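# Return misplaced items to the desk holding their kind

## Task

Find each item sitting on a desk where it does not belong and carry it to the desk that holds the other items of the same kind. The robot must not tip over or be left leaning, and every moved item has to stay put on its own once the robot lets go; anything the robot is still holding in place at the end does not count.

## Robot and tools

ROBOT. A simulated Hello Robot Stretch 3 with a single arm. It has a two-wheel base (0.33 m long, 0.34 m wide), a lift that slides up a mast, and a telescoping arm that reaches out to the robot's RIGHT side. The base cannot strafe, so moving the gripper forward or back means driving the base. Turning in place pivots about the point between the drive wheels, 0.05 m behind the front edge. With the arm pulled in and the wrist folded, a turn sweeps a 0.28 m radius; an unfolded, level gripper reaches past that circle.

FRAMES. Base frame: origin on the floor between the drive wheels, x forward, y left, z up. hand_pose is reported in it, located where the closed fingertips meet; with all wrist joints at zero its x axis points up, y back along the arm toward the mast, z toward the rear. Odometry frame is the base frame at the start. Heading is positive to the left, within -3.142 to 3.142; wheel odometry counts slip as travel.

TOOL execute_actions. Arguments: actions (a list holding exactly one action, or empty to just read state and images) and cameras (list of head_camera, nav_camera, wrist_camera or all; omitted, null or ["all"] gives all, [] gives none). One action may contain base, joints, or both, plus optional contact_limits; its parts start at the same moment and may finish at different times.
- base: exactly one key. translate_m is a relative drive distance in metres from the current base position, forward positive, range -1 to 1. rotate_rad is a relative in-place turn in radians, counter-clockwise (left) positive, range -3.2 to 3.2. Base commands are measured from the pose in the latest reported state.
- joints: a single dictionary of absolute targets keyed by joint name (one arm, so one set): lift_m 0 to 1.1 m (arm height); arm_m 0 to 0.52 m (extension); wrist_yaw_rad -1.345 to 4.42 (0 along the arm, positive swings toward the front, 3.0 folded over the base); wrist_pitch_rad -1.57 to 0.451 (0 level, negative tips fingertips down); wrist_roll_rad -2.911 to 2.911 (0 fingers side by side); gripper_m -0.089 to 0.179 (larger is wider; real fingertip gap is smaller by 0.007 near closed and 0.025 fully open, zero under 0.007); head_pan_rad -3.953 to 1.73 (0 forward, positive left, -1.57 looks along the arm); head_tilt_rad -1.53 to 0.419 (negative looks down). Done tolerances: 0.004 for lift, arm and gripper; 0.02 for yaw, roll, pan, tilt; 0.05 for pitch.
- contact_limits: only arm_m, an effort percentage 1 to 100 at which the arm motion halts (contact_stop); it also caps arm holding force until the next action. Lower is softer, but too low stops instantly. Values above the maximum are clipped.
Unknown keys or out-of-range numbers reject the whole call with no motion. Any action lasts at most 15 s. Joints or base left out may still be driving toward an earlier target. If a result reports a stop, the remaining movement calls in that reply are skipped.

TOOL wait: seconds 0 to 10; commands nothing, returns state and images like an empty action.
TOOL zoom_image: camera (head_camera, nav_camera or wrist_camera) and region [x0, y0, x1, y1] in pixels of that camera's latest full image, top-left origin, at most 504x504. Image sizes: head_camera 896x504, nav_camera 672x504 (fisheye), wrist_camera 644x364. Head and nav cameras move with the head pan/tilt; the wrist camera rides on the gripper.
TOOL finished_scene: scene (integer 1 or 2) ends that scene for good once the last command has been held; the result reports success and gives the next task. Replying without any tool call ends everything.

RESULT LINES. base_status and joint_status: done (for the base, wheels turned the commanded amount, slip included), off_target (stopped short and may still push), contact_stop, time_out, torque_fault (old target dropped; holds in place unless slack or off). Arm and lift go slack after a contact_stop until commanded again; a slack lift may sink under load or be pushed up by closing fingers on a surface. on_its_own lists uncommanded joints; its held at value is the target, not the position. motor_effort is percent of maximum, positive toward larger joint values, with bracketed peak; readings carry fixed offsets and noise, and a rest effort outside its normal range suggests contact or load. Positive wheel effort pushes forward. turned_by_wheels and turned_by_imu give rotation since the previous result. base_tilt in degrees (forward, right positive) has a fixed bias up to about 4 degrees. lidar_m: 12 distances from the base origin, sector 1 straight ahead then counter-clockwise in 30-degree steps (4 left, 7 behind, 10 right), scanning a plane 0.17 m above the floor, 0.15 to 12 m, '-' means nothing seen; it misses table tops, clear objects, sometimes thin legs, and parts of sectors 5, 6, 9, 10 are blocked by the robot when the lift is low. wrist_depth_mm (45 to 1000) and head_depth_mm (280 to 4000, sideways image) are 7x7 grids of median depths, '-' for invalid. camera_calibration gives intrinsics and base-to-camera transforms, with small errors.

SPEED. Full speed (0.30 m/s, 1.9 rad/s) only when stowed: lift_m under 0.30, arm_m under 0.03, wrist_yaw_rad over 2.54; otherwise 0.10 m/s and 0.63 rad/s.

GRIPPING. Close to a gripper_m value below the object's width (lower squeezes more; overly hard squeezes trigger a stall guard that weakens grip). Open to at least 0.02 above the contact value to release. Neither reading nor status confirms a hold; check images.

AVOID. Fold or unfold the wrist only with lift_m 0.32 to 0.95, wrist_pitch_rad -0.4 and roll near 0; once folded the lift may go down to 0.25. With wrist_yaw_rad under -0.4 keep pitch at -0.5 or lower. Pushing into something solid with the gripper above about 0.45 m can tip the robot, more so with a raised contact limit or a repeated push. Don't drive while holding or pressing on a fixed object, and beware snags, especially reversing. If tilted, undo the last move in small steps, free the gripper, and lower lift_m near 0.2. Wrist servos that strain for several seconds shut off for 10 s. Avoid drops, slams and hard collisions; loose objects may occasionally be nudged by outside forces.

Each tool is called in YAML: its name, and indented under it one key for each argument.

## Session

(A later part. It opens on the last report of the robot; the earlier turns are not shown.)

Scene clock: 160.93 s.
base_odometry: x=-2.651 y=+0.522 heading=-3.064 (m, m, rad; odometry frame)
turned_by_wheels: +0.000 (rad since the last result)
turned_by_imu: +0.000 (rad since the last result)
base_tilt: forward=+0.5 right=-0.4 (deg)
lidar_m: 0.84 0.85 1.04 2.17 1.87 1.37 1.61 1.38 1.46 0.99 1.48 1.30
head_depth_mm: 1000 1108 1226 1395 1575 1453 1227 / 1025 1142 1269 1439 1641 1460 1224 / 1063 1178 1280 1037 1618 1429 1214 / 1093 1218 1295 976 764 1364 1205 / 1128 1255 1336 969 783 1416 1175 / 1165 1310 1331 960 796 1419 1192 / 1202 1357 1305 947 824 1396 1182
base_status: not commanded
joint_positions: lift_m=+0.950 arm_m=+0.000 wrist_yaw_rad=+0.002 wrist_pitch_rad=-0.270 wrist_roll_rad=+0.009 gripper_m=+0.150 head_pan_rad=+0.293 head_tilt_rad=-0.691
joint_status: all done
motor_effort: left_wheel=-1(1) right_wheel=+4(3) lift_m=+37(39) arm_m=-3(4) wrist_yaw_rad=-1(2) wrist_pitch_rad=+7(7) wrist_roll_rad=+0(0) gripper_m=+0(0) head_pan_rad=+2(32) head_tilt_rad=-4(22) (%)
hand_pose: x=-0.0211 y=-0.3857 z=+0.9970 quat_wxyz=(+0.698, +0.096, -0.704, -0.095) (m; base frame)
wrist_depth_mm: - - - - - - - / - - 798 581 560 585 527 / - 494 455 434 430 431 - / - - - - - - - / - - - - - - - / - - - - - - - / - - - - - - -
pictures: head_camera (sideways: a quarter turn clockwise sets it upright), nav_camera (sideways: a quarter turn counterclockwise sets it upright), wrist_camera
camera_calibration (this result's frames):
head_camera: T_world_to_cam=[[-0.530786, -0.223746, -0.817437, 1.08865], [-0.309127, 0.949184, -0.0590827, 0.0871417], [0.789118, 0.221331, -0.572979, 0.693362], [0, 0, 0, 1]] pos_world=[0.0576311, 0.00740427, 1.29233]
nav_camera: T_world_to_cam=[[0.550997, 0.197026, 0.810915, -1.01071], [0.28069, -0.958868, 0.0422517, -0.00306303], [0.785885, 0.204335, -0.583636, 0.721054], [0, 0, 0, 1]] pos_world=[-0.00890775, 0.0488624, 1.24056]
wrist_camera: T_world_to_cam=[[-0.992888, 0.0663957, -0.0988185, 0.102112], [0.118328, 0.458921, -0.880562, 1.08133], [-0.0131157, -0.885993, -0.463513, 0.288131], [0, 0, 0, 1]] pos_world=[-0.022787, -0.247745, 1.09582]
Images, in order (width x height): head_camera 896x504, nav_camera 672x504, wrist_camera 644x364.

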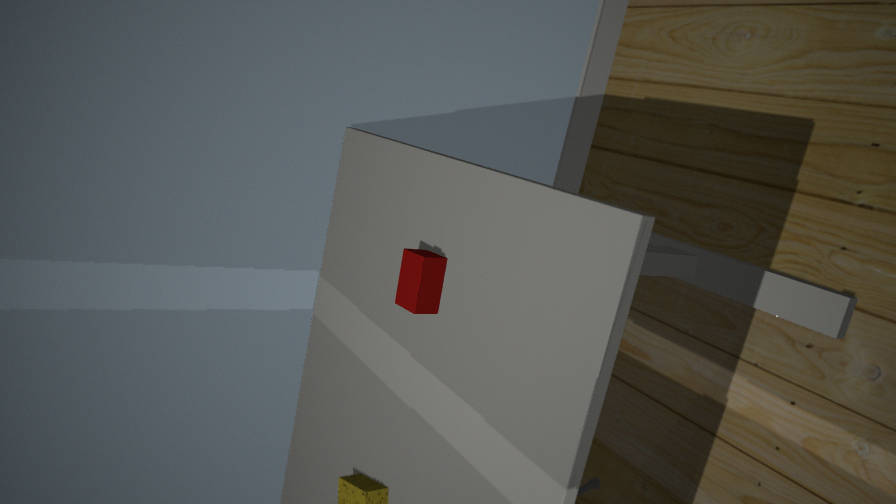

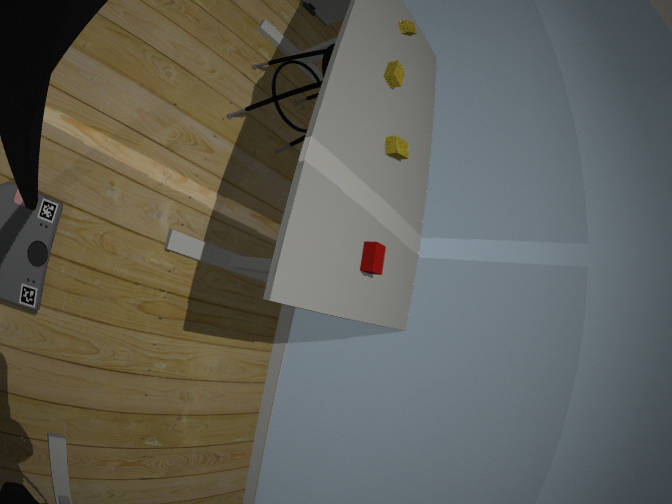

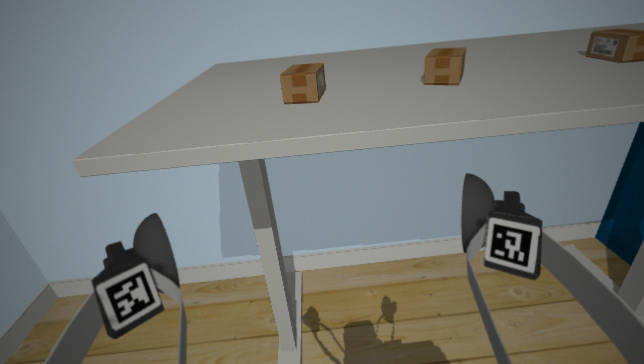

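execute_actions:
  actions:
    - {"base":{"rotate_rad":1.72},"joints":{"lift_m":0.745,"gripper_m":0.179,"head_pan_rad":-1.57,"head_tilt_rad":-0.7}}
  cameras: []

execute_actions:
  actions:
    - {"base":{"translate_m":0.17},"joints":{"arm_m":0.33}}

Scene clock: 170.97 s.
base_odometry: x=-2.651 y=+0.522 heading=-1.344 (m, m, rad; odometry frame)
turned_by_wheels: +1.720 (rad since the last result)
turned_by_imu: +1.727 (rad since the last result)
base_tilt: forward=+0.6 right=-0.4 (deg)
lidar_m: 2.33 1.87 1.37 1.38 1.75 1.43 0.99 1.56 1.27 0.84 1.05 1.04
head_depth_mm: 1016 1125 1271 1436 1643 1457 1253 / 1032 1145 1290 1476 1668 1445 1244 / 1050 1169 1311 1502 1669 1432 1248 / 1066 1187 1289 1025 1592 1470 - / 1081 1205 1296 968 755 1380 1177 / 1095 1226 1321 958 775 1408 1188 / 1116 1249 1309 950 771 1398 1185
base_status: done
joint_positions: lift_m=+0.745 arm_m=+0.000 wrist_yaw_rad=+0.002 wrist_pitch_rad=-0.269 wrist_roll_rad=+0.009 gripper_m=+0.179 head_pan_rad=-1.563 head_tilt_rad=-0.691
joint_status: all done
motor_effort: left_wheel=-1(4) right_wheel=+4(9) lift_m=+29(34) arm_m=-3(2) wrist_yaw_rad=-1(1) wrist_pitch_rad=+6(6) wrist_roll_rad=+0(0) gripper_m=+0(82) head_pan_rad=-3(33) head_tilt_rad=-4(5) (%)
hand_pose: x=-0.0211 y=-0.3858 z=+0.7924 quat_wxyz=(+0.698, +0.095, -0.704, -0.095) (m; base frame)
wrist_depth_mm: 954 926 929 887 884 848 842 / - - 915 916 973 906 913 / 631 579 535 607 - - - / 416 395 375 - - - - / 329 316 304 - - - - / - - - - - - - / - - - 927 932 921 899
pictures: none
No camera images: the call's "cameras" was empty. Leave "cameras" out to get every camera's image.

Scene clock: 174.60 s.
base_odometry: x=-2.613 y=+0.356 heading=-1.344 (m, m, rad; odometry frame)
turned_by_wheels: +0.000 (rad since the last result)
turned_by_imu: +0.001 (rad since the last result)
base_tilt: forward=+0.5 right=-0.4 (deg)
lidar_m: 2.17 1.74 1.30 1.48 1.41 1.60 1.16 1.59 1.29 0.85 0.93 1.17
head_depth_mm: 1040 1151 1288 1476 1658 1456 1231 / 1054 1173 1302 1472 1683 - - / 1072 1189 1294 1074 723 1438 1208 / 1092 1217 1294 983 739 1384 1182 / 1103 1239 1322 1004 783 1414 1203 / 1126 1256 1331 959 800 1408 1196 / 1143 1284 1305 952 798 1399 1177
base_status: done
joint_positions: lift_m=+0.745 arm_m=+0.330 wrist_yaw_rad=+0.002 wrist_pitch_rad=-0.269 wrist_roll_rad=+0.009 gripper_m=+0.179 head_pan_rad=-1.563 head_tilt_rad=-0.691
joint_status: all done
motor_effort: left_wheel=-1(2) right_wheel=+3(10) lift_m=+29(29) arm_m=+5(6) wrist_yaw_rad=-2(1) wrist_pitch_rad=+7(7) wrist_roll_rad=+0(0) gripper_m=+0(1) head_pan_rad=-2(2) head_tilt_rad=-5(4) (%)
hand_pose: x=-0.0211 y=-0.7153 z=+0.7924 quat_wxyz=(+0.698, +0.095, -0.704, -0.095) (m; base frame)
wrist_depth_mm: 669 662 651 631 624 606 601 / 724 714 702 668 644 653 639 / 618 564 535 490 454 684 689 / 396 389 372 296 329 337 750 / 312 303 286 274 264 258 800 / 252 236 231 223 218 208 200 / - 199 195 189 184 180 174
pictures: head_camera (sideways: a quarter turn clockwise sets it upright), nav_camera (sideways: a quarter turn counterclockwise sets it upright), wrist_camera
camera_calibration (this result's frames):
head_camera: T_world_to_cam=[[-0.0653919, 0.572473, -0.817312, 1.08564], [0.997813, 0.0296328, -0.0590778, 0.079163], [-0.00960126, -0.819388, -0.573159, 0.698469], [0, 0, 0, 1]] pos_world=[-0.00129138, -0.0515308, 1.29232]
nav_camera: T_world_to_cam=[[0.0340651, -0.58435, 0.810787, -1.00739], [-0.999107, 0.000383157, 0.0422534, 0.00474147], [-0.0250015, -0.811502, -0.583815, 0.726233], [0, 0, 0, 1]] pos_world=[0.0572109, 0.000669286, 1.24056]
wrist_camera: T_world_to_cam=[[-0.992885, 0.0663712, -0.0988666, 0.103793], [0.11835, 0.458291, -0.880887, 1.0523], [-0.0131558, -0.88632, -0.462885, -0.0993687], [0, 0, 0, 1]] pos_world=[-0.0227917, -0.577221, 0.891223]
Images, in order (width x height): head_camera 896x504, nav_camera 672x504, wrist_camera 644x364.

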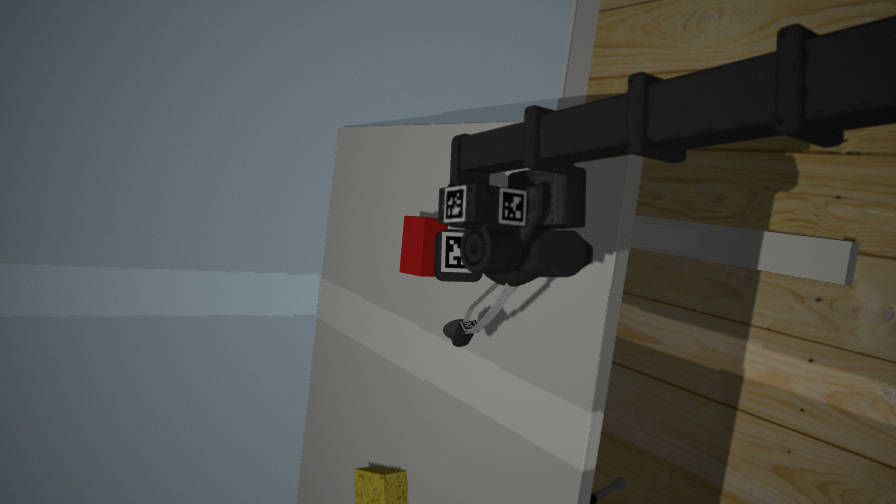

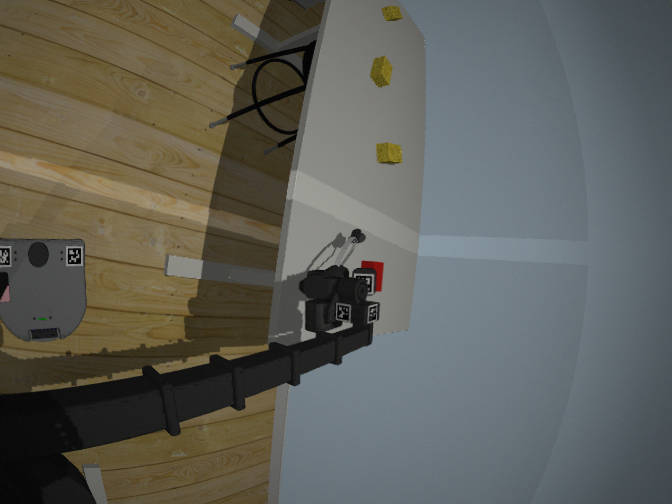

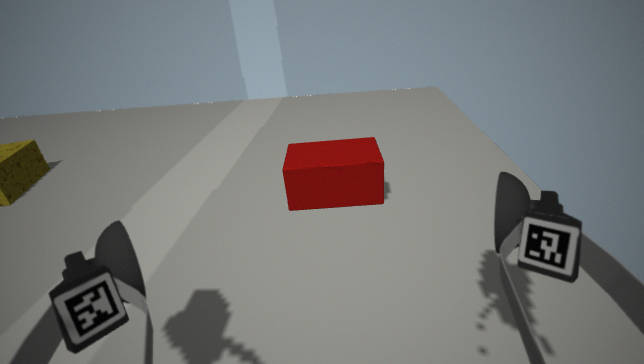

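execute_actions:
  actions:
    - {"base":{"translate_m":-0.022},"joints":{"arm_m":0.43,"lift_m":0.704}}
  cameras: []

execute_actions:
  actions:
    - {"joints":{"arm_m":0.495}}
  cameras: ["wrist_camera","head_camera"]

Scene clock: 180.00 s.
base_odometry: x=-2.618 y=+0.378 heading=-1.344 (m, m, rad; odometry frame)
turned_by_wheels: +0.000 (rad since the last result)
turned_by_imu: +0.000 (rad since the last result)
base_tilt: forward=+0.5 right=-0.3 (deg)
lidar_m: 2.19 1.75 1.31 1.43 1.41 1.57 1.14 1.59 1.29 0.84 0.94 1.53
head_depth_mm: 1034 1151 1288 1475 1659 1456 1236 / 1053 1170 1315 1499 1668 1482 - / 1068 1191 1292 1079 746 1438 1212 / 1078 1211 1300 986 762 1391 1181 / 1100 1235 1320 968 780 1413 1194 / 1123 1247 1325 954 802 1411 1192 / 1139 1271 1309 952 796 1402 1181
base_status: done
joint_positions: lift_m=+0.704 arm_m=+0.430 wrist_yaw_rad=+0.002 wrist_pitch_rad=-0.269 wrist_roll_rad=+0.009 gripper_m=+0.179 head_pan_rad=-1.563 head_tilt_rad=-0.691
joint_status: all done
motor_effort: left_wheel=-1(4) right_wheel=+3(8) lift_m=+29(31) arm_m=+4(5) wrist_yaw_rad=-1(1) wrist_pitch_rad=+7(6) wrist_roll_rad=+0(0) gripper_m=+0(0) head_pan_rad=-3(2) head_tilt_rad=-5(5) (%)
hand_pose: x=-0.0211 y=-0.8153 z=+0.7515 quat_wxyz=(+0.698, +0.095, -0.704, -0.095) (m; base frame)
wrist_depth_mm: 572 568 557 547 539 521 511 / 628 616 605 570 554 564 548 / 475 440 400 376 353 360 590 / 313 296 253 185 242 253 616 / 235 231 201 192 196 195 192 / 195 180 176 170 165 158 152 / - 150 148 144 140 136 133
pictures: none
No camera images: the call's "cameras" was empty. Leave "cameras" out to get every camera's image.

Scene clock: 181.63 s.
base_odometry: x=-2.618 y=+0.378 heading=-1.344 (m, m, rad; odometry frame)
turned_by_wheels: +0.000 (rad since the last result)
turned_by_imu: +0.000 (rad since the last result)
base_tilt: forward=+0.6 right=-0.4 (deg)
lidar_m: 2.18 1.75 1.31 1.42 1.41 1.58 1.13 1.58 1.29 0.84 0.94 1.53
head_depth_mm: 1035 1146 1298 1471 1662 1461 1224 / 1056 1172 1316 1500 1671 1493 - / 1067 1191 1292 1076 770 1432 1213 / 1086 1212 1301 908 766 1376 1181 / 1107 1234 1333 965 784 1416 1190 / 1118 1253 1333 964 803 1409 1193 / 1140 1277 1319 952 792 1396 1180
base_status: not commanded
joint_positions: lift_m=+0.704 arm_m=+0.495 wrist_yaw_rad=+0.002 wrist_pitch_rad=-0.269 wrist_roll_rad=+0.009 gripper_m=+0.179 head_pan_rad=-1.563 head_tilt_rad=-0.691
joint_status: all done
motor_effort: left_wheel=-1(0) right_wheel=+3(3) lift_m=+29(29) arm_m=+5(5) wrist_yaw_rad=-1(1) wrist_pitch_rad=+7(6) wrist_roll_rad=+0(0) gripper_m=+0(0) head_pan_rad=-2(2) head_tilt_rad=-4(4) (%)
hand_pose: x=-0.0211 y=-0.8803 z=+0.7515 quat_wxyz=(+0.698, +0.095, -0.704, -0.095) (m; base frame)
wrist_depth_mm: 523 506 502 489 484 473 466 / 562 555 540 521 505 498 492 / 467 434 401 374 353 338 533 / 314 297 281 267 250 252 256 / 234 231 147 135 140 194 190 / 195 179 130 128 130 159 152 / - 150 142 139 137 137 133
pictures: head_camera (sideways: a quarter turn clockwise sets it upright), wrist_camera
camera_calibration (this result's frames):
head_camera: T_world_to_cam=[[-0.0653912, 0.572474, -0.817311, 1.08564], [0.997814, 0.0296315, -0.0590778, 0.079163], [-0.00960234, -0.819387, -0.57316, 0.69847], [0, 0, 0, 1]] pos_world=[-0.00129145, -0.0515308, 1.29232]
wrist_camera: T_world_to_cam=[[-0.992884, 0.0663817, -0.0988699, 0.110701], [0.118357, 0.458246, -0.88091, 1.09179], [-0.0131695, -0.886343, -0.462842, -0.264642], [0, 0, 0, 1]] pos_world=[-0.0227933, -0.742223, 0.850229]
Images, in order (width x height): head_camera 896x504, wrist_camera 644x364.

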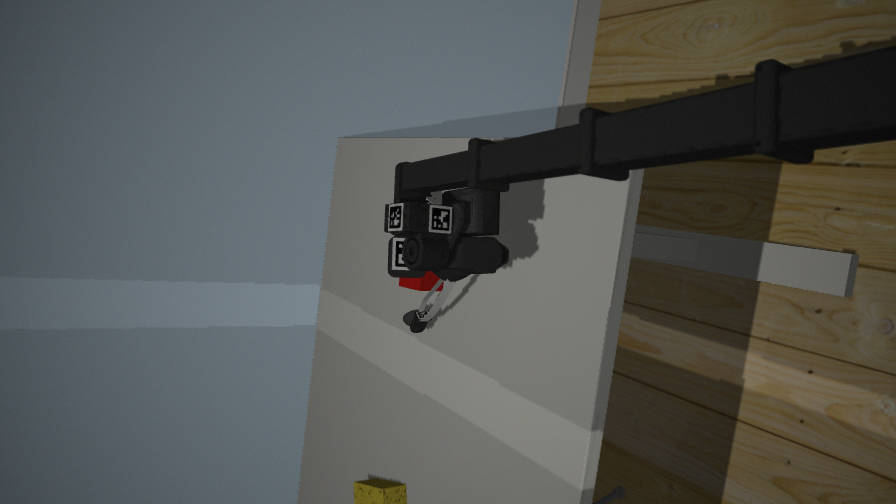

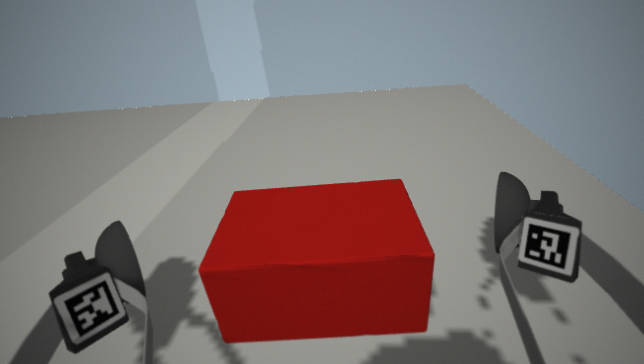

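execute_actions:
  actions:
    - {"joints":{"arm_m":0.49,"gripper_m":0.055}}
  cameras: ["wrist_camera"]

execute_actions:
  actions:
    - {"joints":{"lift_m":0.74}}
  cameras: ["wrist_camera"]

Scene clock: 185.80 s.
base_odometry: x=-2.618 y=+0.378 heading=-1.344 (m, m, rad; odometry frame)
turned_by_wheels: +0.000 (rad since the last result)
turned_by_imu: +0.000 (rad since the last result)
base_tilt: forward=+0.5 right=-0.3 (deg)
lidar_m: 2.19 1.76 1.31 1.43 1.41 1.58 1.14 1.59 1.29 0.84 0.94 1.52
head_depth_mm: 1033 1150 1291 1467 1656 1451 1225 / 1052 1180 1313 1496 1677 1492 - / 1069 1190 1288 1058 769 1429 1213 / 1089 1205 1299 - 766 1373 1183 / 1102 1236 1323 968 783 1419 1192 / 1121 1259 1327 962 799 1411 1188 / 1138 1280 1309 951 794 1402 1185
base_status: not commanded
joint_positions: lift_m=+0.704 arm_m=+0.490 wrist_yaw_rad=+0.002 wrist_pitch_rad=-0.269 wrist_roll_rad=+0.009 gripper_m=+0.056 head_pan_rad=-1.563 head_tilt_rad=-0.691
joint_status: all done
motor_effort: left_wheel=+0(1) right_wheel=+3(3) lift_m=+29(29) arm_m=-2(4) wrist_yaw_rad=-1(1) wrist_pitch_rad=+6(7) wrist_roll_rad=+0(0) gripper_m=-19(92) head_pan_rad=-3(3) head_tilt_rad=-5(4) (%)
hand_pose: x=-0.0211 y=-0.8758 z=+0.7515 quat_wxyz=(+0.698, +0.095, -0.704, -0.095) (m; base frame)
wrist_depth_mm: 518 514 505 495 481 478 463 / 566 552 539 527 506 505 497 / 472 435 402 376 351 338 533 / 313 299 280 175 258 245 249 / 234 229 142 136 131 194 186 / 187 185 137 137 139 157 155 / 155 150 146 144 140 136 132
pictures: wrist_camera
camera_calibration (this result's frames):
wrist_camera: T_world_to_cam=[[-0.992884, 0.0663805, -0.0988725, 0.110404], [0.118359, 0.458247, -0.880909, 1.08974], [-0.0131672, -0.886343, -0.462842, -0.260664], [0, 0, 0, 1]] pos_world=[-0.0227932, -0.737735, 0.850229]
Images, in order (width x height): wrist_camera 644x364.

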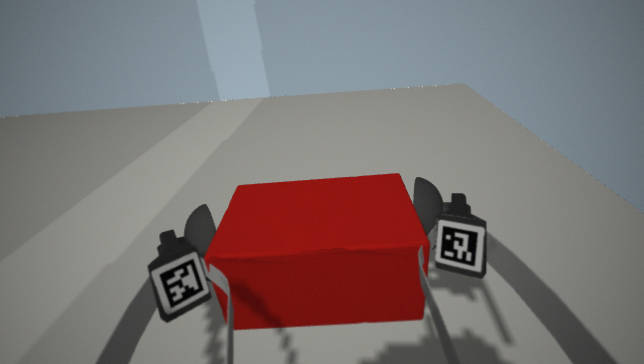

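Scene clock: 186.93 s.
base_odometry: x=-2.618 y=+0.378 heading=-1.344 (m, m, rad; odometry frame)
turned_by_wheels: +0.000 (rad since the last result)
turned_by_imu: +0.000 (rad since the last result)
base_tilt: forward=+0.5 right=-0.4 (deg)
lidar_m: 2.19 1.76 1.31 1.43 1.41 1.58 1.14 1.58 1.29 0.84 0.94 1.53
head_depth_mm: 1036 1147 1283 1461 1677 1464 1264 / 1051 1172 1316 1488 1662 - - / 1066 1184 1299 916 768 1430 1212 / 1083 1206 1302 908 765 1374 1176 / 1104 1230 1310 969 785 1416 1197 / 1118 1257 1332 953 801 1413 1191 / 1142 1281 1304 949 797 1397 1183
base_status: not commanded
joint_positions: lift_m=+0.740 arm_m=+0.490 wrist_yaw_rad=+0.002 wrist_pitch_rad=-0.269 wrist_roll_rad=+0.009 gripper_m=+0.056 head_pan_rad=-1.563 head_tilt_rad=-0.691
joint_status: all done
motor_effort: left_wheel=-1(1) right_wheel=+3(3) lift_m=+38(39) arm_m=-3(3) wrist_yaw_rad=-1(1) wrist_pitch_rad=+7(7) wrist_roll_rad=+0(0) gripper_m=-19(19) head_pan_rad=-2(2) head_tilt_rad=-4(4) (%)
hand_pose: x=-0.0211 y=-0.8758 z=+0.7871 quat_wxyz=(+0.698, +0.095, -0.704, -0.095) (m; base frame)
wrist_depth_mm: 520 510 507 493 480 476 468 / 568 545 541 533 520 506 500 / 591 555 510 471 438 534 534 / 398 376 359 176 328 313 576 / 296 291 141 136 131 245 260 / 237 233 136 136 139 198 198 / 199 192 183 177 175 173 168
pictures: wrist_camera
camera_calibration (this result's frames):
wrist_camera: T_world_to_cam=[[-0.992884, 0.0663795, -0.0988698, 0.113927], [0.118356, 0.458249, -0.880909, 1.12115], [-0.0131673, -0.886342, -0.462844, -0.244155], [0, 0, 0, 1]] pos_world=[-0.022793, -0.737734, 0.885891]
Images, in order (width x height): wrist_camera 644x364.

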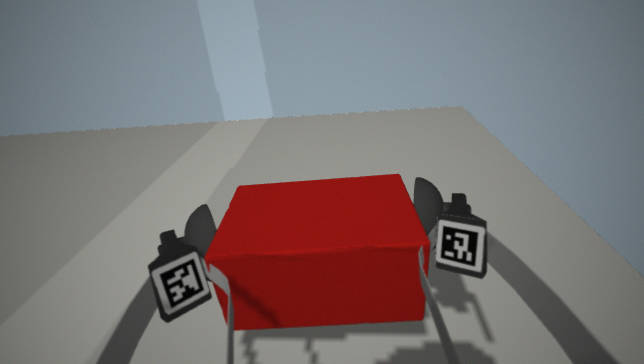

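execute_actions:
  actions:
    - {"joints":{"arm_m":0.0,"wrist_yaw_rad":0.4,"head_pan_rad":0,"head_tilt_rad":-0.6}}
  cameras: []

execute_actions:
  actions:
    - {"base":{"rotate_rad":0.24},"joints":{"wrist_yaw_rad":2.6,"wrist_pitch_rad":-0.4,"lift_m":0.29}}

execute_actions:
  actions:
    - {"base":{"translate_m":1.0}}
  cameras: ["nav_camera"]

Scene clock: 195.67 s.
base_odometry: x=-2.618 y=+0.378 heading=-1.344 (m, m, rad; odometry frame)
turned_by_wheels: +0.000 (rad since the last result)
turned_by_imu: +0.000 (rad since the last result)
base_tilt: forward=+0.6 right=-0.4 (deg)
lidar_m: 2.19 1.75 1.31 1.43 1.41 1.58 1.14 1.58 1.29 0.84 0.94 1.52
head_depth_mm: 1791 1972 2186 2254 1968 1549 1275 / 1815 2001 2207 2377 1946 1541 1273 / 1836 2031 2259 2442 1925 1535 1270 / 1882 2069 2299 2451 1912 1516 1253 / 1896 2094 2342 2478 1900 1495 1253 / 1931 2128 2360 2495 1870 1492 1247 / 1952 2160 2391 2492 1870 1471 1230
base_status: not commanded
joint_positions: lift_m=+0.740 arm_m=+0.000 wrist_yaw_rad=+0.399 wrist_pitch_rad=-0.269 wrist_roll_rad=+0.009 gripper_m=+0.056 head_pan_rad=-0.007 head_tilt_rad=-0.606
joint_status: all done
motor_effort: left_wheel=+0(0) right_wheel=+3(3) lift_m=+38(38) arm_m=-3(5) wrist_yaw_rad=+1(4) wrist_pitch_rad=+7(6) wrist_roll_rad=+0(0) gripper_m=-19(19) head_pan_rad=+3(33) head_tilt_rad=+3(15) (%)
hand_pose: x=+0.0719 y=-0.3670 z=+0.7871 quat_wxyz=(+0.703, +0.232, -0.671, +0.044) (m; base frame)
wrist_depth_mm: - - - - 898 827 747 / - 949 908 797 712 639 749 / 678 552 514 483 449 423 424 / - 850 416 175 333 313 297 / - - 141 136 131 280 256 / - - 137 137 139 - - / - - 943 936 876 889 861
pictures: none
No camera images: the call's "cameras" was empty. Leave "cameras" out to get every camera's image.

Scene clock: 200.60 s.
base_odometry: x=-2.618 y=+0.378 heading=-1.105 (m, m, rad; odometry frame)
turned_by_wheels: +0.240 (rad since the last result)
turned_by_imu: +0.241 (rad since the last result)
base_tilt: forward=+0.5 right=-0.4 (deg)
lidar_m: 2.21 1.76 1.31 1.41 1.69 1.14 1.14 1.39 0.84 1.16 0.94 1.86
head_depth_mm: 1793 1941 2133 2303 1961 1561 1281 / 1851 2014 2219 2409 1944 1548 1280 / 1920 2104 2349 2469 1915 1518 1265 / 1982 2181 2476 2583 1907 1519 1259 / 2096 2293 2568 2517 1889 1504 1261 / 2188 2383 2710 2487 1882 1501 1247 / 2260 2550 2858 2471 1851 1469 1231
base_status: done
joint_positions: lift_m=+0.290 arm_m=+0.000 wrist_yaw_rad=+2.597 wrist_pitch_rad=-0.418 wrist_roll_rad=+0.009 gripper_m=+0.056 head_pan_rad=-0.007 head_tilt_rad=-0.606
joint_status: all done
motor_effort: left_wheel=-1(5) right_wheel=+4(8) lift_m=+29(35) arm_m=-2(4) wrist_yaw_rad=+3(4) wrist_pitch_rad=+6(6) wrist_roll_rad=+0(0) gripper_m=-19(19) head_pan_rad=+3(3) head_tilt_rad=+3(3) (%)
hand_pose: x=+0.0950 y=+0.0467 z=+0.3029 quat_wxyz=(+0.327, +0.708, -0.046, +0.624) (m; base frame)
wrist_depth_mm: - - - - - - - / - - - - - - - / - 937 860 858 816 787 746 / 755 722 705 176 671 629 609 / 617 609 141 136 131 538 520 / 527 516 136 137 139 453 453 / - - 149 411 405 402 397
pictures: head_camera (sideways: a quarter turn clockwise sets it upright), nav_camera (sideways: a quarter turn counterclockwise sets it upright), wrist_camera
camera_calibration (this result's frames):
head_camera: T_world_to_cam=[[-0.501451, -0.0574713, -0.863275, 1.14824], [-0.00982412, 0.998105, -0.0607409, 0.0874814], [0.86513, -0.0219777, -0.501065, 0.599334], [0, 0, 0, 1]] pos_world=[0.0581412, -0.00815302, 1.29686]
nav_camera: T_world_to_cam=[[0.51338, 0.0259695, 0.857768, -1.07157], [-0.0186604, -0.998968, 0.0414128, -0.000149477], [0.857958, -0.0372668, -0.512366, 0.627889], [0, 0, 0, 1]] pos_world=[0.0114183, 0.0510783, 1.24088]
wrist_camera: T_world_to_cam=[[0.806762, -0.584328, -0.0877246, -0.0238218], [-0.404032, -0.437205, -0.803499, 0.326105], [0.431153, 0.683676, -0.588807, 0.273508], [0, 0, 0, 1]] pos_world=[0.0330514, -0.0583361, 0.420979]
Images, in order (width x height): head_camera 896x504, nav_camera 672x504, wrist_camera 644x364.

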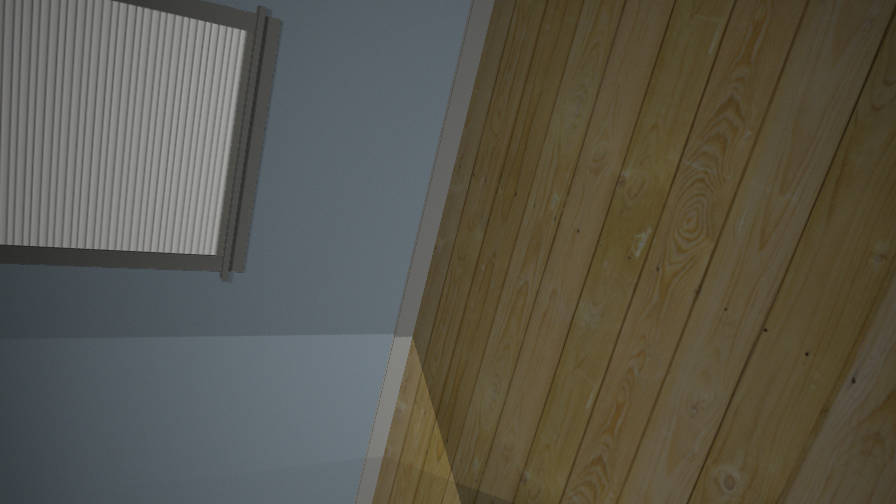

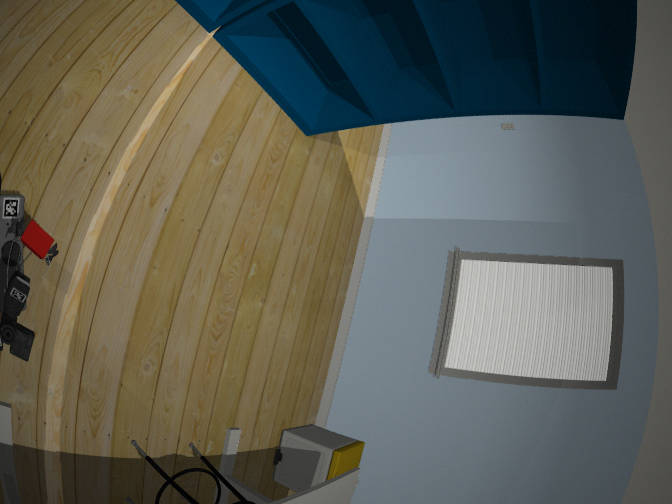

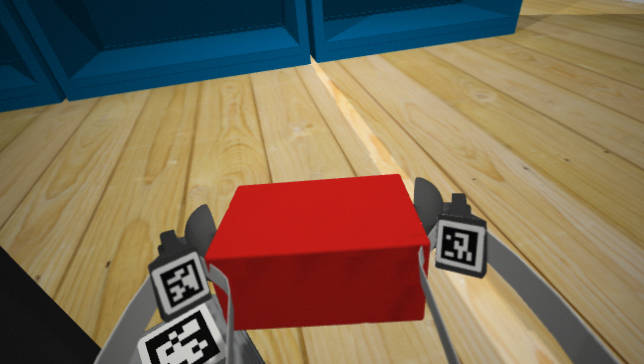

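Scene clock: 205.67 s.
base_odometry: x=-2.168 y=-0.516 heading=-1.105 (m, m, rad; odometry frame)
turned_by_wheels: +0.000 (rad since the last result)
turned_by_imu: +0.005 (rad since the last result)
base_tilt: forward=+0.5 right=-0.4 (deg)
lidar_m: 1.29 1.63 0.94 1.06 1.72 2.12 2.11 1.48 1.02 1.27 1.27 1.27
head_depth_mm: 1012 1097 1203 1331 1493 1551 1286 / 1047 1150 1251 1401 1568 1542 1269 / 1088 1193 1300 1472 1641 1542 1267 / 1134 1248 1368 1543 1725 1522 1258 / 1188 1307 1457 1629 1808 1506 1255 / 1246 1367 1542 1724 1851 1504 1244 / 1293 1441 1625 1852 1868 1484 1237
base_status: done
joint_positions: lift_m=+0.290 arm_m=+0.000 wrist_yaw_rad=+2.598 wrist_pitch_rad=-0.418 wrist_roll_rad=+0.009 gripper_m=+0.056 head_pan_rad=-0.007 head_tilt_rad=-0.605
joint_status: not commanded
motor_effort: left_wheel=-1(4) right_wheel=+4(12) lift_m=+30(30) arm_m=-3(3) wrist_yaw_rad=+2(2) wrist_pitch_rad=+6(6) wrist_roll_rad=+0(0) gripper_m=-19(19) head_pan_rad=+2(2) head_tilt_rad=+2(3) (%)
hand_pose: x=+0.0949 y=+0.0468 z=+0.3028 quat_wxyz=(+0.327, +0.708, -0.046, +0.624) (m; base frame)
wrist_depth_mm: - - - - - - - / 940 - - - - - - / 856 878 906 844 823 807 757 / 751 734 708 175 678 639 615 / 607 600 141 136 131 530 521 / 526 510 136 136 139 454 454 / - - 149 407 409 405 389
pictures: nav_camera (sideways: a quarter turn counterclockwise sets it upright)
camera_calibration (this result's frames):
nav_camera: T_world_to_cam=[[0.512597, 0.0260225, 0.858235, -1.07218], [-0.0186056, -0.998969, 0.0414022, -0.000136083], [0.858428, -0.0371906, -0.511584, 0.62687], [0, 0, 0, 1]] pos_world=[0.0114691, 0.0510784, 1.24088]
Images, in order (width x height): nav_camera 672x504.

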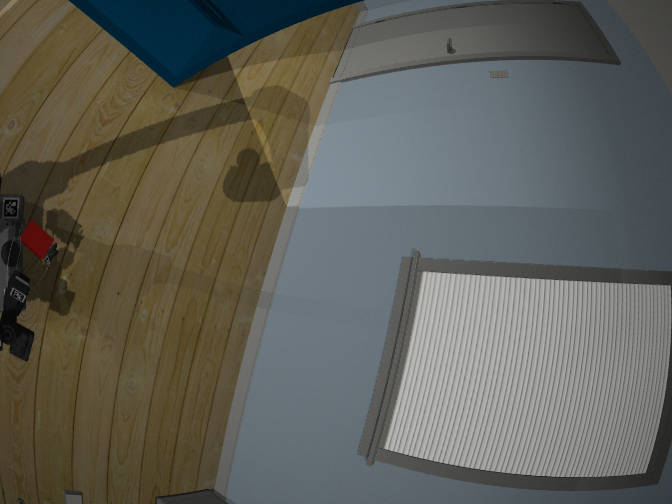

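execute_actions:
  actions:
    - {"base":{"rotate_rad":0.3}}
  cameras: []

execute_actions:
  actions:
    - {"base":{"translate_m":1.0}}
  cameras: []

execute_actions:
  actions:
    - {"base":{"rotate_rad":0.85},"joints":{"head_pan_rad":0.8}}
  cameras: []

execute_actions:
  actions:
    - {"base":{"translate_m":1.0}}
  cameras: ["nav_camera"]

Scene clock: 211.87 s.
base_odometry: x=-2.168 y=-0.516 heading=-0.805 (m, m, rad; odometry frame)
turned_by_wheels: +0.300 (rad since the last result)
turned_by_imu: +0.300 (rad since the last result)
base_tilt: forward=+0.5 right=-0.4 (deg)
lidar_m: 1.41 0.94 1.32 1.06 1.74 2.11 1.50 1.03 1.02 1.27 1.28 1.27
head_depth_mm: 1099 1182 1266 1390 1522 1560 1279 / 1178 1278 1390 1519 1675 1551 1271 / 1273 1382 1498 1670 1790 1518 1270 / 1377 1496 1656 1856 1907 1522 1260 / 1493 1656 1829 2045 1889 1517 1242 / 1640 1810 2037 2292 1891 1497 1243 / 1803 2010 2290 2412 1872 1486 1234
base_status: done
joint_positions: lift_m=+0.290 arm_m=+0.000 wrist_yaw_rad=+2.598 wrist_pitch_rad=-0.418 wrist_roll_rad=+0.009 gripper_m=+0.056 head_pan_rad=-0.007 head_tilt_rad=-0.605
joint_status: not commanded
motor_effort: left_wheel=-1(7) right_wheel=+3(12) lift_m=+30(29) arm_m=-2(2) wrist_yaw_rad=+2(2) wrist_pitch_rad=+6(6) wrist_roll_rad=+0(0) gripper_m=-19(19) head_pan_rad=+3(2) head_tilt_rad=+3(3) (%)
hand_pose: x=+0.0949 y=+0.0467 z=+0.3028 quat_wxyz=(+0.327, +0.708, -0.046, +0.624) (m; base frame)
wrist_depth_mm: - 935 - - - - - / - - - 949 923 - - / - 939 884 859 839 780 750 / 734 722 715 174 662 646 631 / 610 606 141 136 131 535 521 / 531 511 137 136 139 458 453 / - - 148 412 406 407 396
pictures: none
No camera images: the call's "cameras" was empty. Leave "cameras" out to get every camera's image.

Scene clock: 216.93 s.
base_odometry: x=-1.475 y=-1.237 heading=-0.805 (m, m, rad; odometry frame)
turned_by_wheels: +0.000 (rad since the last result)
turned_by_imu: +0.005 (rad since the last result)
base_tilt: forward=+0.5 right=-0.3 (deg)
lidar_m: 0.57 0.92 2.43 0.54 0.52 2.77 2.45 1.79 1.21 0.63 0.52 0.52
head_depth_mm: 423 455 490 532 580 639 712 / 453 488 529 578 635 708 798 / 487 528 576 634 705 796 912 / 525 574 632 703 791 904 1050 / 571 627 699 785 899 1054 1193 / 627 695 782 895 1042 1246 1236 / 694 781 889 1034 1231 1412 1240
base_status: done
joint_positions: lift_m=+0.290 arm_m=+0.000 wrist_yaw_rad=+2.598 wrist_pitch_rad=-0.418 wrist_roll_rad=+0.009 gripper_m=+0.056 head_pan_rad=-0.007 head_tilt_rad=-0.605
joint_status: not commanded
motor_effort: left_wheel=-1(4) right_wheel=+4(12) lift_m=+29(30) arm_m=-2(2) wrist_yaw_rad=+2(2) wrist_pitch_rad=+6(6) wrist_roll_rad=+0(0) gripper_m=-19(19) head_pan_rad=+2(2) head_tilt_rad=+2(2) (%)
hand_pose: x=+0.0948 y=+0.0467 z=+0.3027 quat_wxyz=(+0.327, +0.708, -0.046, +0.624) (m; base frame)
wrist_depth_mm: 536 - - - - 948 592 / 539 750 - - - 945 592 / 532 738 879 874 831 778 608 / 535 695 704 176 667 638 586 / 538 598 141 137 131 529 521 / 514 513 136 136 139 447 456 / - - 149 412 404 404 399
pictures: none
No camera images: the call's "cameras" was empty. Leave "cameras" out to get every camera's image.

Scene clock: 218.70 s.
base_odometry: x=-1.475 y=-1.237 heading=+0.045 (m, m, rad; odometry frame)
turned_by_wheels: +0.850 (rad since the last result)
turned_by_imu: +0.852 (rad since the last result)
base_tilt: forward=+0.5 right=-0.4 (deg)
lidar_m: 1.80 0.64 0.51 1.34 3.33 1.91 1.59 0.75 0.54 0.52 0.53 0.72
head_depth_mm: 2247 2383 2605 2646 1976 1552 1278 / 656 2553 2836 2633 1950 1540 1271 / 575 648 738 859 1073 1484 1269 / 517 574 644 734 850 1020 1195 / 468 514 571 641 729 846 1005 / 428 467 514 567 637 726 870 / 393 429 472 536 978 921 1191
base_status: done
joint_positions: lift_m=+0.290 arm_m=+0.000 wrist_yaw_rad=+2.598 wrist_pitch_rad=-0.418 wrist_roll_rad=+0.009 gripper_m=+0.056 head_pan_rad=+0.793 head_tilt_rad=-0.604
joint_status: all done
motor_effort: left_wheel=+0(6) right_wheel=+4(11) lift_m=+30(30) arm_m=-3(3) wrist_yaw_rad=+2(2) wrist_pitch_rad=+6(6) wrist_roll_rad=+0(0) gripper_m=-19(19) head_pan_rad=+2(29) head_tilt_rad=+2(2) (%)
hand_pose: x=+0.0948 y=+0.0467 z=+0.3027 quat_wxyz=(+0.327, +0.708, -0.046, +0.624) (m; base frame)
wrist_depth_mm: - - - 563 706 - - / - - 921 610 783 - - / - 934 810 671 793 785 752 / 759 723 697 176 677 637 613 / 626 610 141 136 131 530 524 / 525 502 136 136 139 458 456 / - - 149 412 406 406 393
pictures: none
No camera images: the call's "cameras" was empty. Leave "cameras" out to get every camera's image.

Scene clock: 223.77 s.
base_odometry: x=-0.476 y=-1.192 heading=+0.045 (m, m, rad; odometry frame)
turned_by_wheels: +0.000 (rad since the last result)
turned_by_imu: +0.005 (rad since the last result)
base_tilt: forward=+0.5 right=-0.4 (deg)
lidar_m: 1.44 1.49 2.02 1.18 0.57 0.64 2.07 0.72 0.52 0.50 0.52 0.67
head_depth_mm: 1294 1389 1516 1635 1766 1543 1282 / 1406 1520 1649 1811 1871 1547 1279 / 1525 1670 1826 1981 1918 1525 1266 / 1687 1847 2035 2226 1908 1522 1256 / 1872 2053 2288 2422 1891 1499 1248 / 2093 2318 2635 2510 1888 1495 1238 / 2348 2680 3073 2470 1879 1481 1238
base_status: done
joint_positions: lift_m=+0.290 arm_m=+0.000 wrist_yaw_rad=+2.598 wrist_pitch_rad=-0.418 wrist_roll_rad=+0.009 gripper_m=+0.056 head_pan_rad=+0.793 head_tilt_rad=-0.604
joint_status: not commanded
motor_effort: left_wheel=-1(4) right_wheel=+4(11) lift_m=+29(30) arm_m=-3(3) wrist_yaw_rad=+1(2) wrist_pitch_rad=+6(6) wrist_roll_rad=+0(0) gripper_m=-19(19) head_pan_rad=+3(2) head_tilt_rad=+2(2) (%)
hand_pose: x=+0.0948 y=+0.0467 z=+0.3027 quat_wxyz=(+0.327, +0.708, -0.046, +0.624) (m; base frame)
wrist_depth_mm: - - - - - - - / - - - - - - - / - 931 874 864 833 797 748 / 746 723 698 177 672 636 617 / 609 601 141 136 131 534 520 / 528 515 137 137 139 455 453 / - - 149 405 408 406 393
pictures: nav_camera (sideways: a quarter turn counterclockwise sets it upright)
camera_calibration (this result's frames):
nav_camera: T_world_to_cam=[[0.338288, 0.385646, 0.858393, -1.07132], [0.703625, -0.709365, 0.0413986, -0.00453704], [0.624879, 0.589982, -0.51132, 0.62795], [0, 0, 0, 1]] pos_world=[-0.0267864, 0.0394525, 1.24088]
Images, in order (width x height): nav_camera 672x504.

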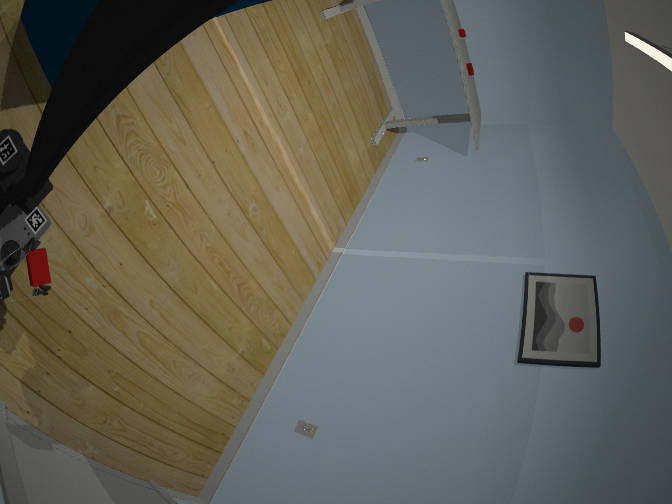

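execute_actions:
  actions:
    - {"base":{"rotate_rad":1.47},"joints":{"head_pan_rad":0}}
  cameras: []

execute_actions:
  actions:
    - {"base":{"translate_m":1.0}}
  cameras: []

execute_actions:
  actions:
    - {"base":{"translate_m":0.95}}
  cameras: []

execute_actions:
  actions:
    - {"base":{"rotate_rad":1.67},"joints":{"head_pan_rad":-1.57,"head_tilt_rad":-0.5,"lift_m":0.65}}
  cameras: ["nav_camera","head_camera"]

Scene clock: 232.50 s.
base_odometry: x=-0.476 y=-1.192 heading=+1.514 (m, m, rad; odometry frame)
turned_by_wheels: +1.470 (rad since the last result)
turned_by_imu: +1.472 (rad since the last result)
base_tilt: forward=+0.6 right=-0.4 (deg)
lidar_m: 2.07 0.54 0.59 2.58 0.82 0.54 0.50 0.51 0.61 1.34 1.46 1.84
head_depth_mm: 2895 2860 3075 2659 1971 1550 1288 / 2873 3108 3475 2654 1945 1538 1280 / 2842 3134 3526 2597 1930 1524 1266 / 2812 3148 3404 2572 1919 1526 1248 / 2822 3087 3338 2525 1895 1510 1246 / 2691 2888 3255 2426 1864 1494 1234 / 1572 1548 1529 1490 1449 1406 1210
base_status: done
joint_positions: lift_m=+0.290 arm_m=+0.000 wrist_yaw_rad=+2.598 wrist_pitch_rad=-0.418 wrist_roll_rad=+0.009 gripper_m=+0.056 head_pan_rad=+0.007 head_tilt_rad=-0.604
joint_status: all done
motor_effort: left_wheel=-1(4) right_wheel=+4(11) lift_m=+30(30) arm_m=-3(2) wrist_yaw_rad=+2(2) wrist_pitch_rad=+7(6) wrist_roll_rad=+0(0) gripper_m=-19(19) head_pan_rad=-2(30) head_tilt_rad=+2(2) (%)
hand_pose: x=+0.0948 y=+0.0467 z=+0.3027 quat_wxyz=(+0.327, +0.708, -0.046, +0.624) (m; base frame)
wrist_depth_mm: - - - 583 557 819 - / - - - 649 618 919 - / - 926 868 729 705 787 760 / 751 743 699 176 659 635 618 / 607 614 142 136 131 538 523 / 526 512 136 137 139 457 454 / - - 149 407 410 405 393
pictures: none
No camera images: the call's "cameras" was empty. Leave "cameras" out to get every camera's image.

Scene clock: 237.57 s.
base_odometry: x=-0.420 y=-0.194 heading=+1.514 (m, m, rad; odometry frame)
turned_by_wheels: +0.000 (rad since the last result)
turned_by_imu: +0.005 (rad since the last result)
base_tilt: forward=+0.6 right=-0.4 (deg)
lidar_m: 1.81 0.66 0.44 0.40 0.41 0.52 1.46 1.49 1.43 1.32 1.34 1.69
head_depth_mm: 2027 2136 2411 2422 1962 1551 1285 / 1997 2086 2454 2609 1968 1538 1268 / 1968 2074 2423 2566 1932 1532 1263 / 1931 2038 2390 2556 1904 1514 1265 / 1927 2022 2347 2497 1899 1505 1259 / 1915 1988 2273 2396 1891 1498 1247 / 1851 1899 2105 2067 1805 1487 1227
base_status: done
joint_positions: lift_m=+0.290 arm_m=+0.000 wrist_yaw_rad=+2.598 wrist_pitch_rad=-0.418 wrist_roll_rad=+0.009 gripper_m=+0.056 head_pan_rad=+0.007 head_tilt_rad=-0.604
joint_status: not commanded
motor_effort: left_wheel=+0(5) right_wheel=+4(14) lift_m=+30(30) arm_m=-3(3) wrist_yaw_rad=+2(2) wrist_pitch_rad=+6(6) wrist_roll_rad=+0(0) gripper_m=-19(19) head_pan_rad=-3(3) head_tilt_rad=+2(2) (%)
hand_pose: x=+0.0948 y=+0.0467 z=+0.3027 quat_wxyz=(+0.327, +0.708, -0.046, +0.624) (m; base frame)
wrist_depth_mm: 339 387 459 564 740 - - / 353 410 492 619 832 - - / 370 431 527 685 803 792 755 / 392 463 551 177 677 637 615 / 417 485 142 136 131 533 519 / 445 491 136 137 139 456 450 / - - 149 411 411 402 395
pictures: none
No camera images: the call's "cameras" was empty. Leave "cameras" out to get every camera's image.

Scene clock: 242.57 s.
base_odometry: x=-0.366 y=+0.755 heading=+1.514 (m, m, rad; odometry frame)
turned_by_wheels: +0.000 (rad since the last result)
turned_by_imu: +0.005 (rad since the last result)
base_tilt: forward=+0.5 right=-0.4 (deg)
lidar_m: 1.33 0.83 0.55 0.51 0.52 0.66 1.42 1.96 1.31 1.21 1.23 1.28
head_depth_mm: 1150 1273 1065 697 1803 1546 1284 / 1136 1247 1058 688 1790 1546 1283 / 1127 1238 1038 681 1748 1529 1272 / 1115 1227 944 673 1743 1529 1249 / 1102 1202 1005 665 1704 1512 1246 / 1083 1192 979 657 1697 1491 1241 / 1074 1183 968 650 1624 1341 1206
base_status: done
joint_positions: lift_m=+0.290 arm_m=+0.000 wrist_yaw_rad=+2.598 wrist_pitch_rad=-0.418 wrist_roll_rad=+0.009 gripper_m=+0.056 head_pan_rad=+0.007 head_tilt_rad=-0.604
joint_status: not commanded
motor_effort: left_wheel=+0(4) right_wheel=+4(11) lift_m=+30(30) arm_m=-3(3) wrist_yaw_rad=+2(2) wrist_pitch_rad=+7(6) wrist_roll_rad=+0(0) gripper_m=-19(19) head_pan_rad=-3(2) head_tilt_rad=+2(3) (%)
hand_pose: x=+0.0948 y=+0.0467 z=+0.3027 quat_wxyz=(+0.327, +0.708, -0.046, +0.624) (m; base frame)
wrist_depth_mm: 416 472 562 693 882 - 929 / 432 496 611 757 988 945 922 / 456 533 637 798 776 790 767 / 474 567 648 176 664 642 618 / 508 576 142 136 131 540 524 / 519 511 136 136 139 453 449 / - - 149 413 405 406 393
pictures: none
No camera images: the call's "cameras" was empty. Leave "cameras" out to get every camera's image.

Scene clock: 246.67 s.
base_odometry: x=-0.366 y=+0.755 heading=-3.099 (m, m, rad; odometry frame)
turned_by_wheels: +1.670 (rad since the last result)
turned_by_imu: +1.676 (rad since the last result)
base_tilt: forward=+0.5 right=-0.4 (deg)
lidar_m: 0.51 0.53 0.71 2.40 1.76 1.27 1.21 1.25 1.29 1.33 0.74 0.54
head_depth_mm: 1121 1219 1290 857 682 1713 1356 / 1123 1212 1292 843 674 1689 1357 / 1119 1213 1283 836 666 1673 1357 / 1118 1209 1287 823 658 1661 1336 / 1113 1204 1272 809 650 1643 1333 / 1108 1203 1262 795 644 1598 1307 / 1108 1181 1251 787 638 1181 1258
base_status: done
joint_positions: lift_m=+0.650 arm_m=+0.000 wrist_yaw_rad=+2.598 wrist_pitch_rad=-0.419 wrist_roll_rad=+0.009 gripper_m=+0.056 head_pan_rad=-1.563 head_tilt_rad=-0.507
joint_status: all done
motor_effort: left_wheel=-1(7) right_wheel=+4(11) lift_m=+38(43) arm_m=-3(3) wrist_yaw_rad=+2(2) wrist_pitch_rad=+7(6) wrist_roll_rad=+0(0) gripper_m=-19(19) head_pan_rad=-3(32) head_tilt_rad=+4(15) (%)
hand_pose: x=+0.0948 y=+0.0467 z=+0.6623 quat_wxyz=(+0.328, +0.708, -0.045, +0.624) (m; base frame)
wrist_depth_mm: - - - 736 556 444 366 / - - - 808 594 466 384 / - - - 914 646 493 403 / - - - 176 636 535 428 / - - 141 136 131 552 456 / - 929 136 136 139 650 487 / - 796 776 761 748 693 498
pictures: head_camera (sideways: a quarter turn clockwise sets it upright), nav_camera (sideways: a quarter turn counterclockwise sets it upright)
camera_calibration (this result's frames):
head_camera: T_world_to_cam=[[-0.0642405, 0.412706, -0.908596, 1.20469], [0.997896, 0.0185881, -0.0621112, 0.0831262], [-0.00874462, -0.910675, -0.413032, 0.490114], [0, 0, 0, 1]] pos_world=[-0.00127572, -0.052392, 1.30217]
nav_camera: T_world_to_cam=[[0.0329235, -0.425588, 0.904318, -1.12936], [-0.999167, 0.00782932, 0.0400613, 0.00758585], [-0.0241298, -0.904883, -0.424975, 0.519557], [0, 0, 0, 1]] pos_world=[0.0572988, -0.0105611, 1.24179]
Images, in order (width x height): head_camera 896x504, nav_camera 672x504.

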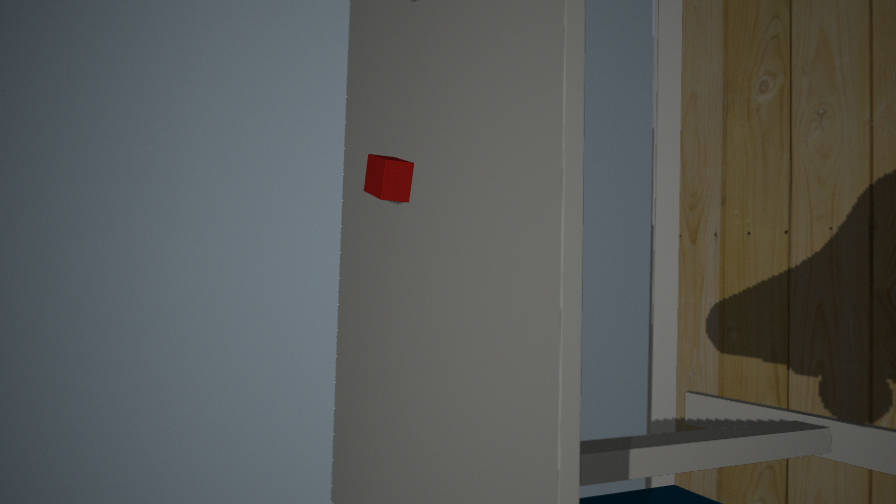

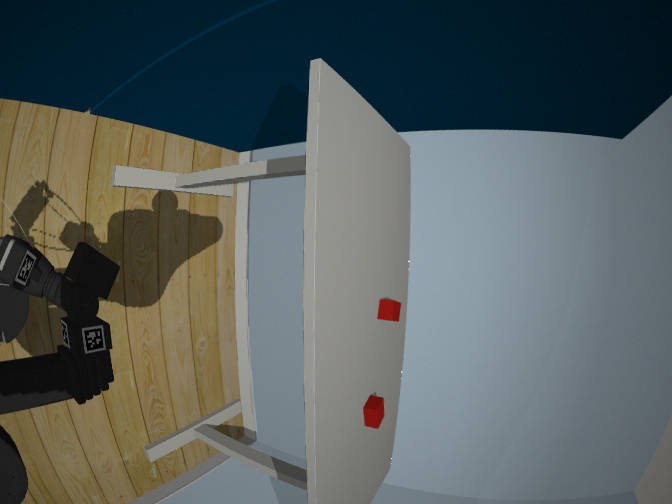

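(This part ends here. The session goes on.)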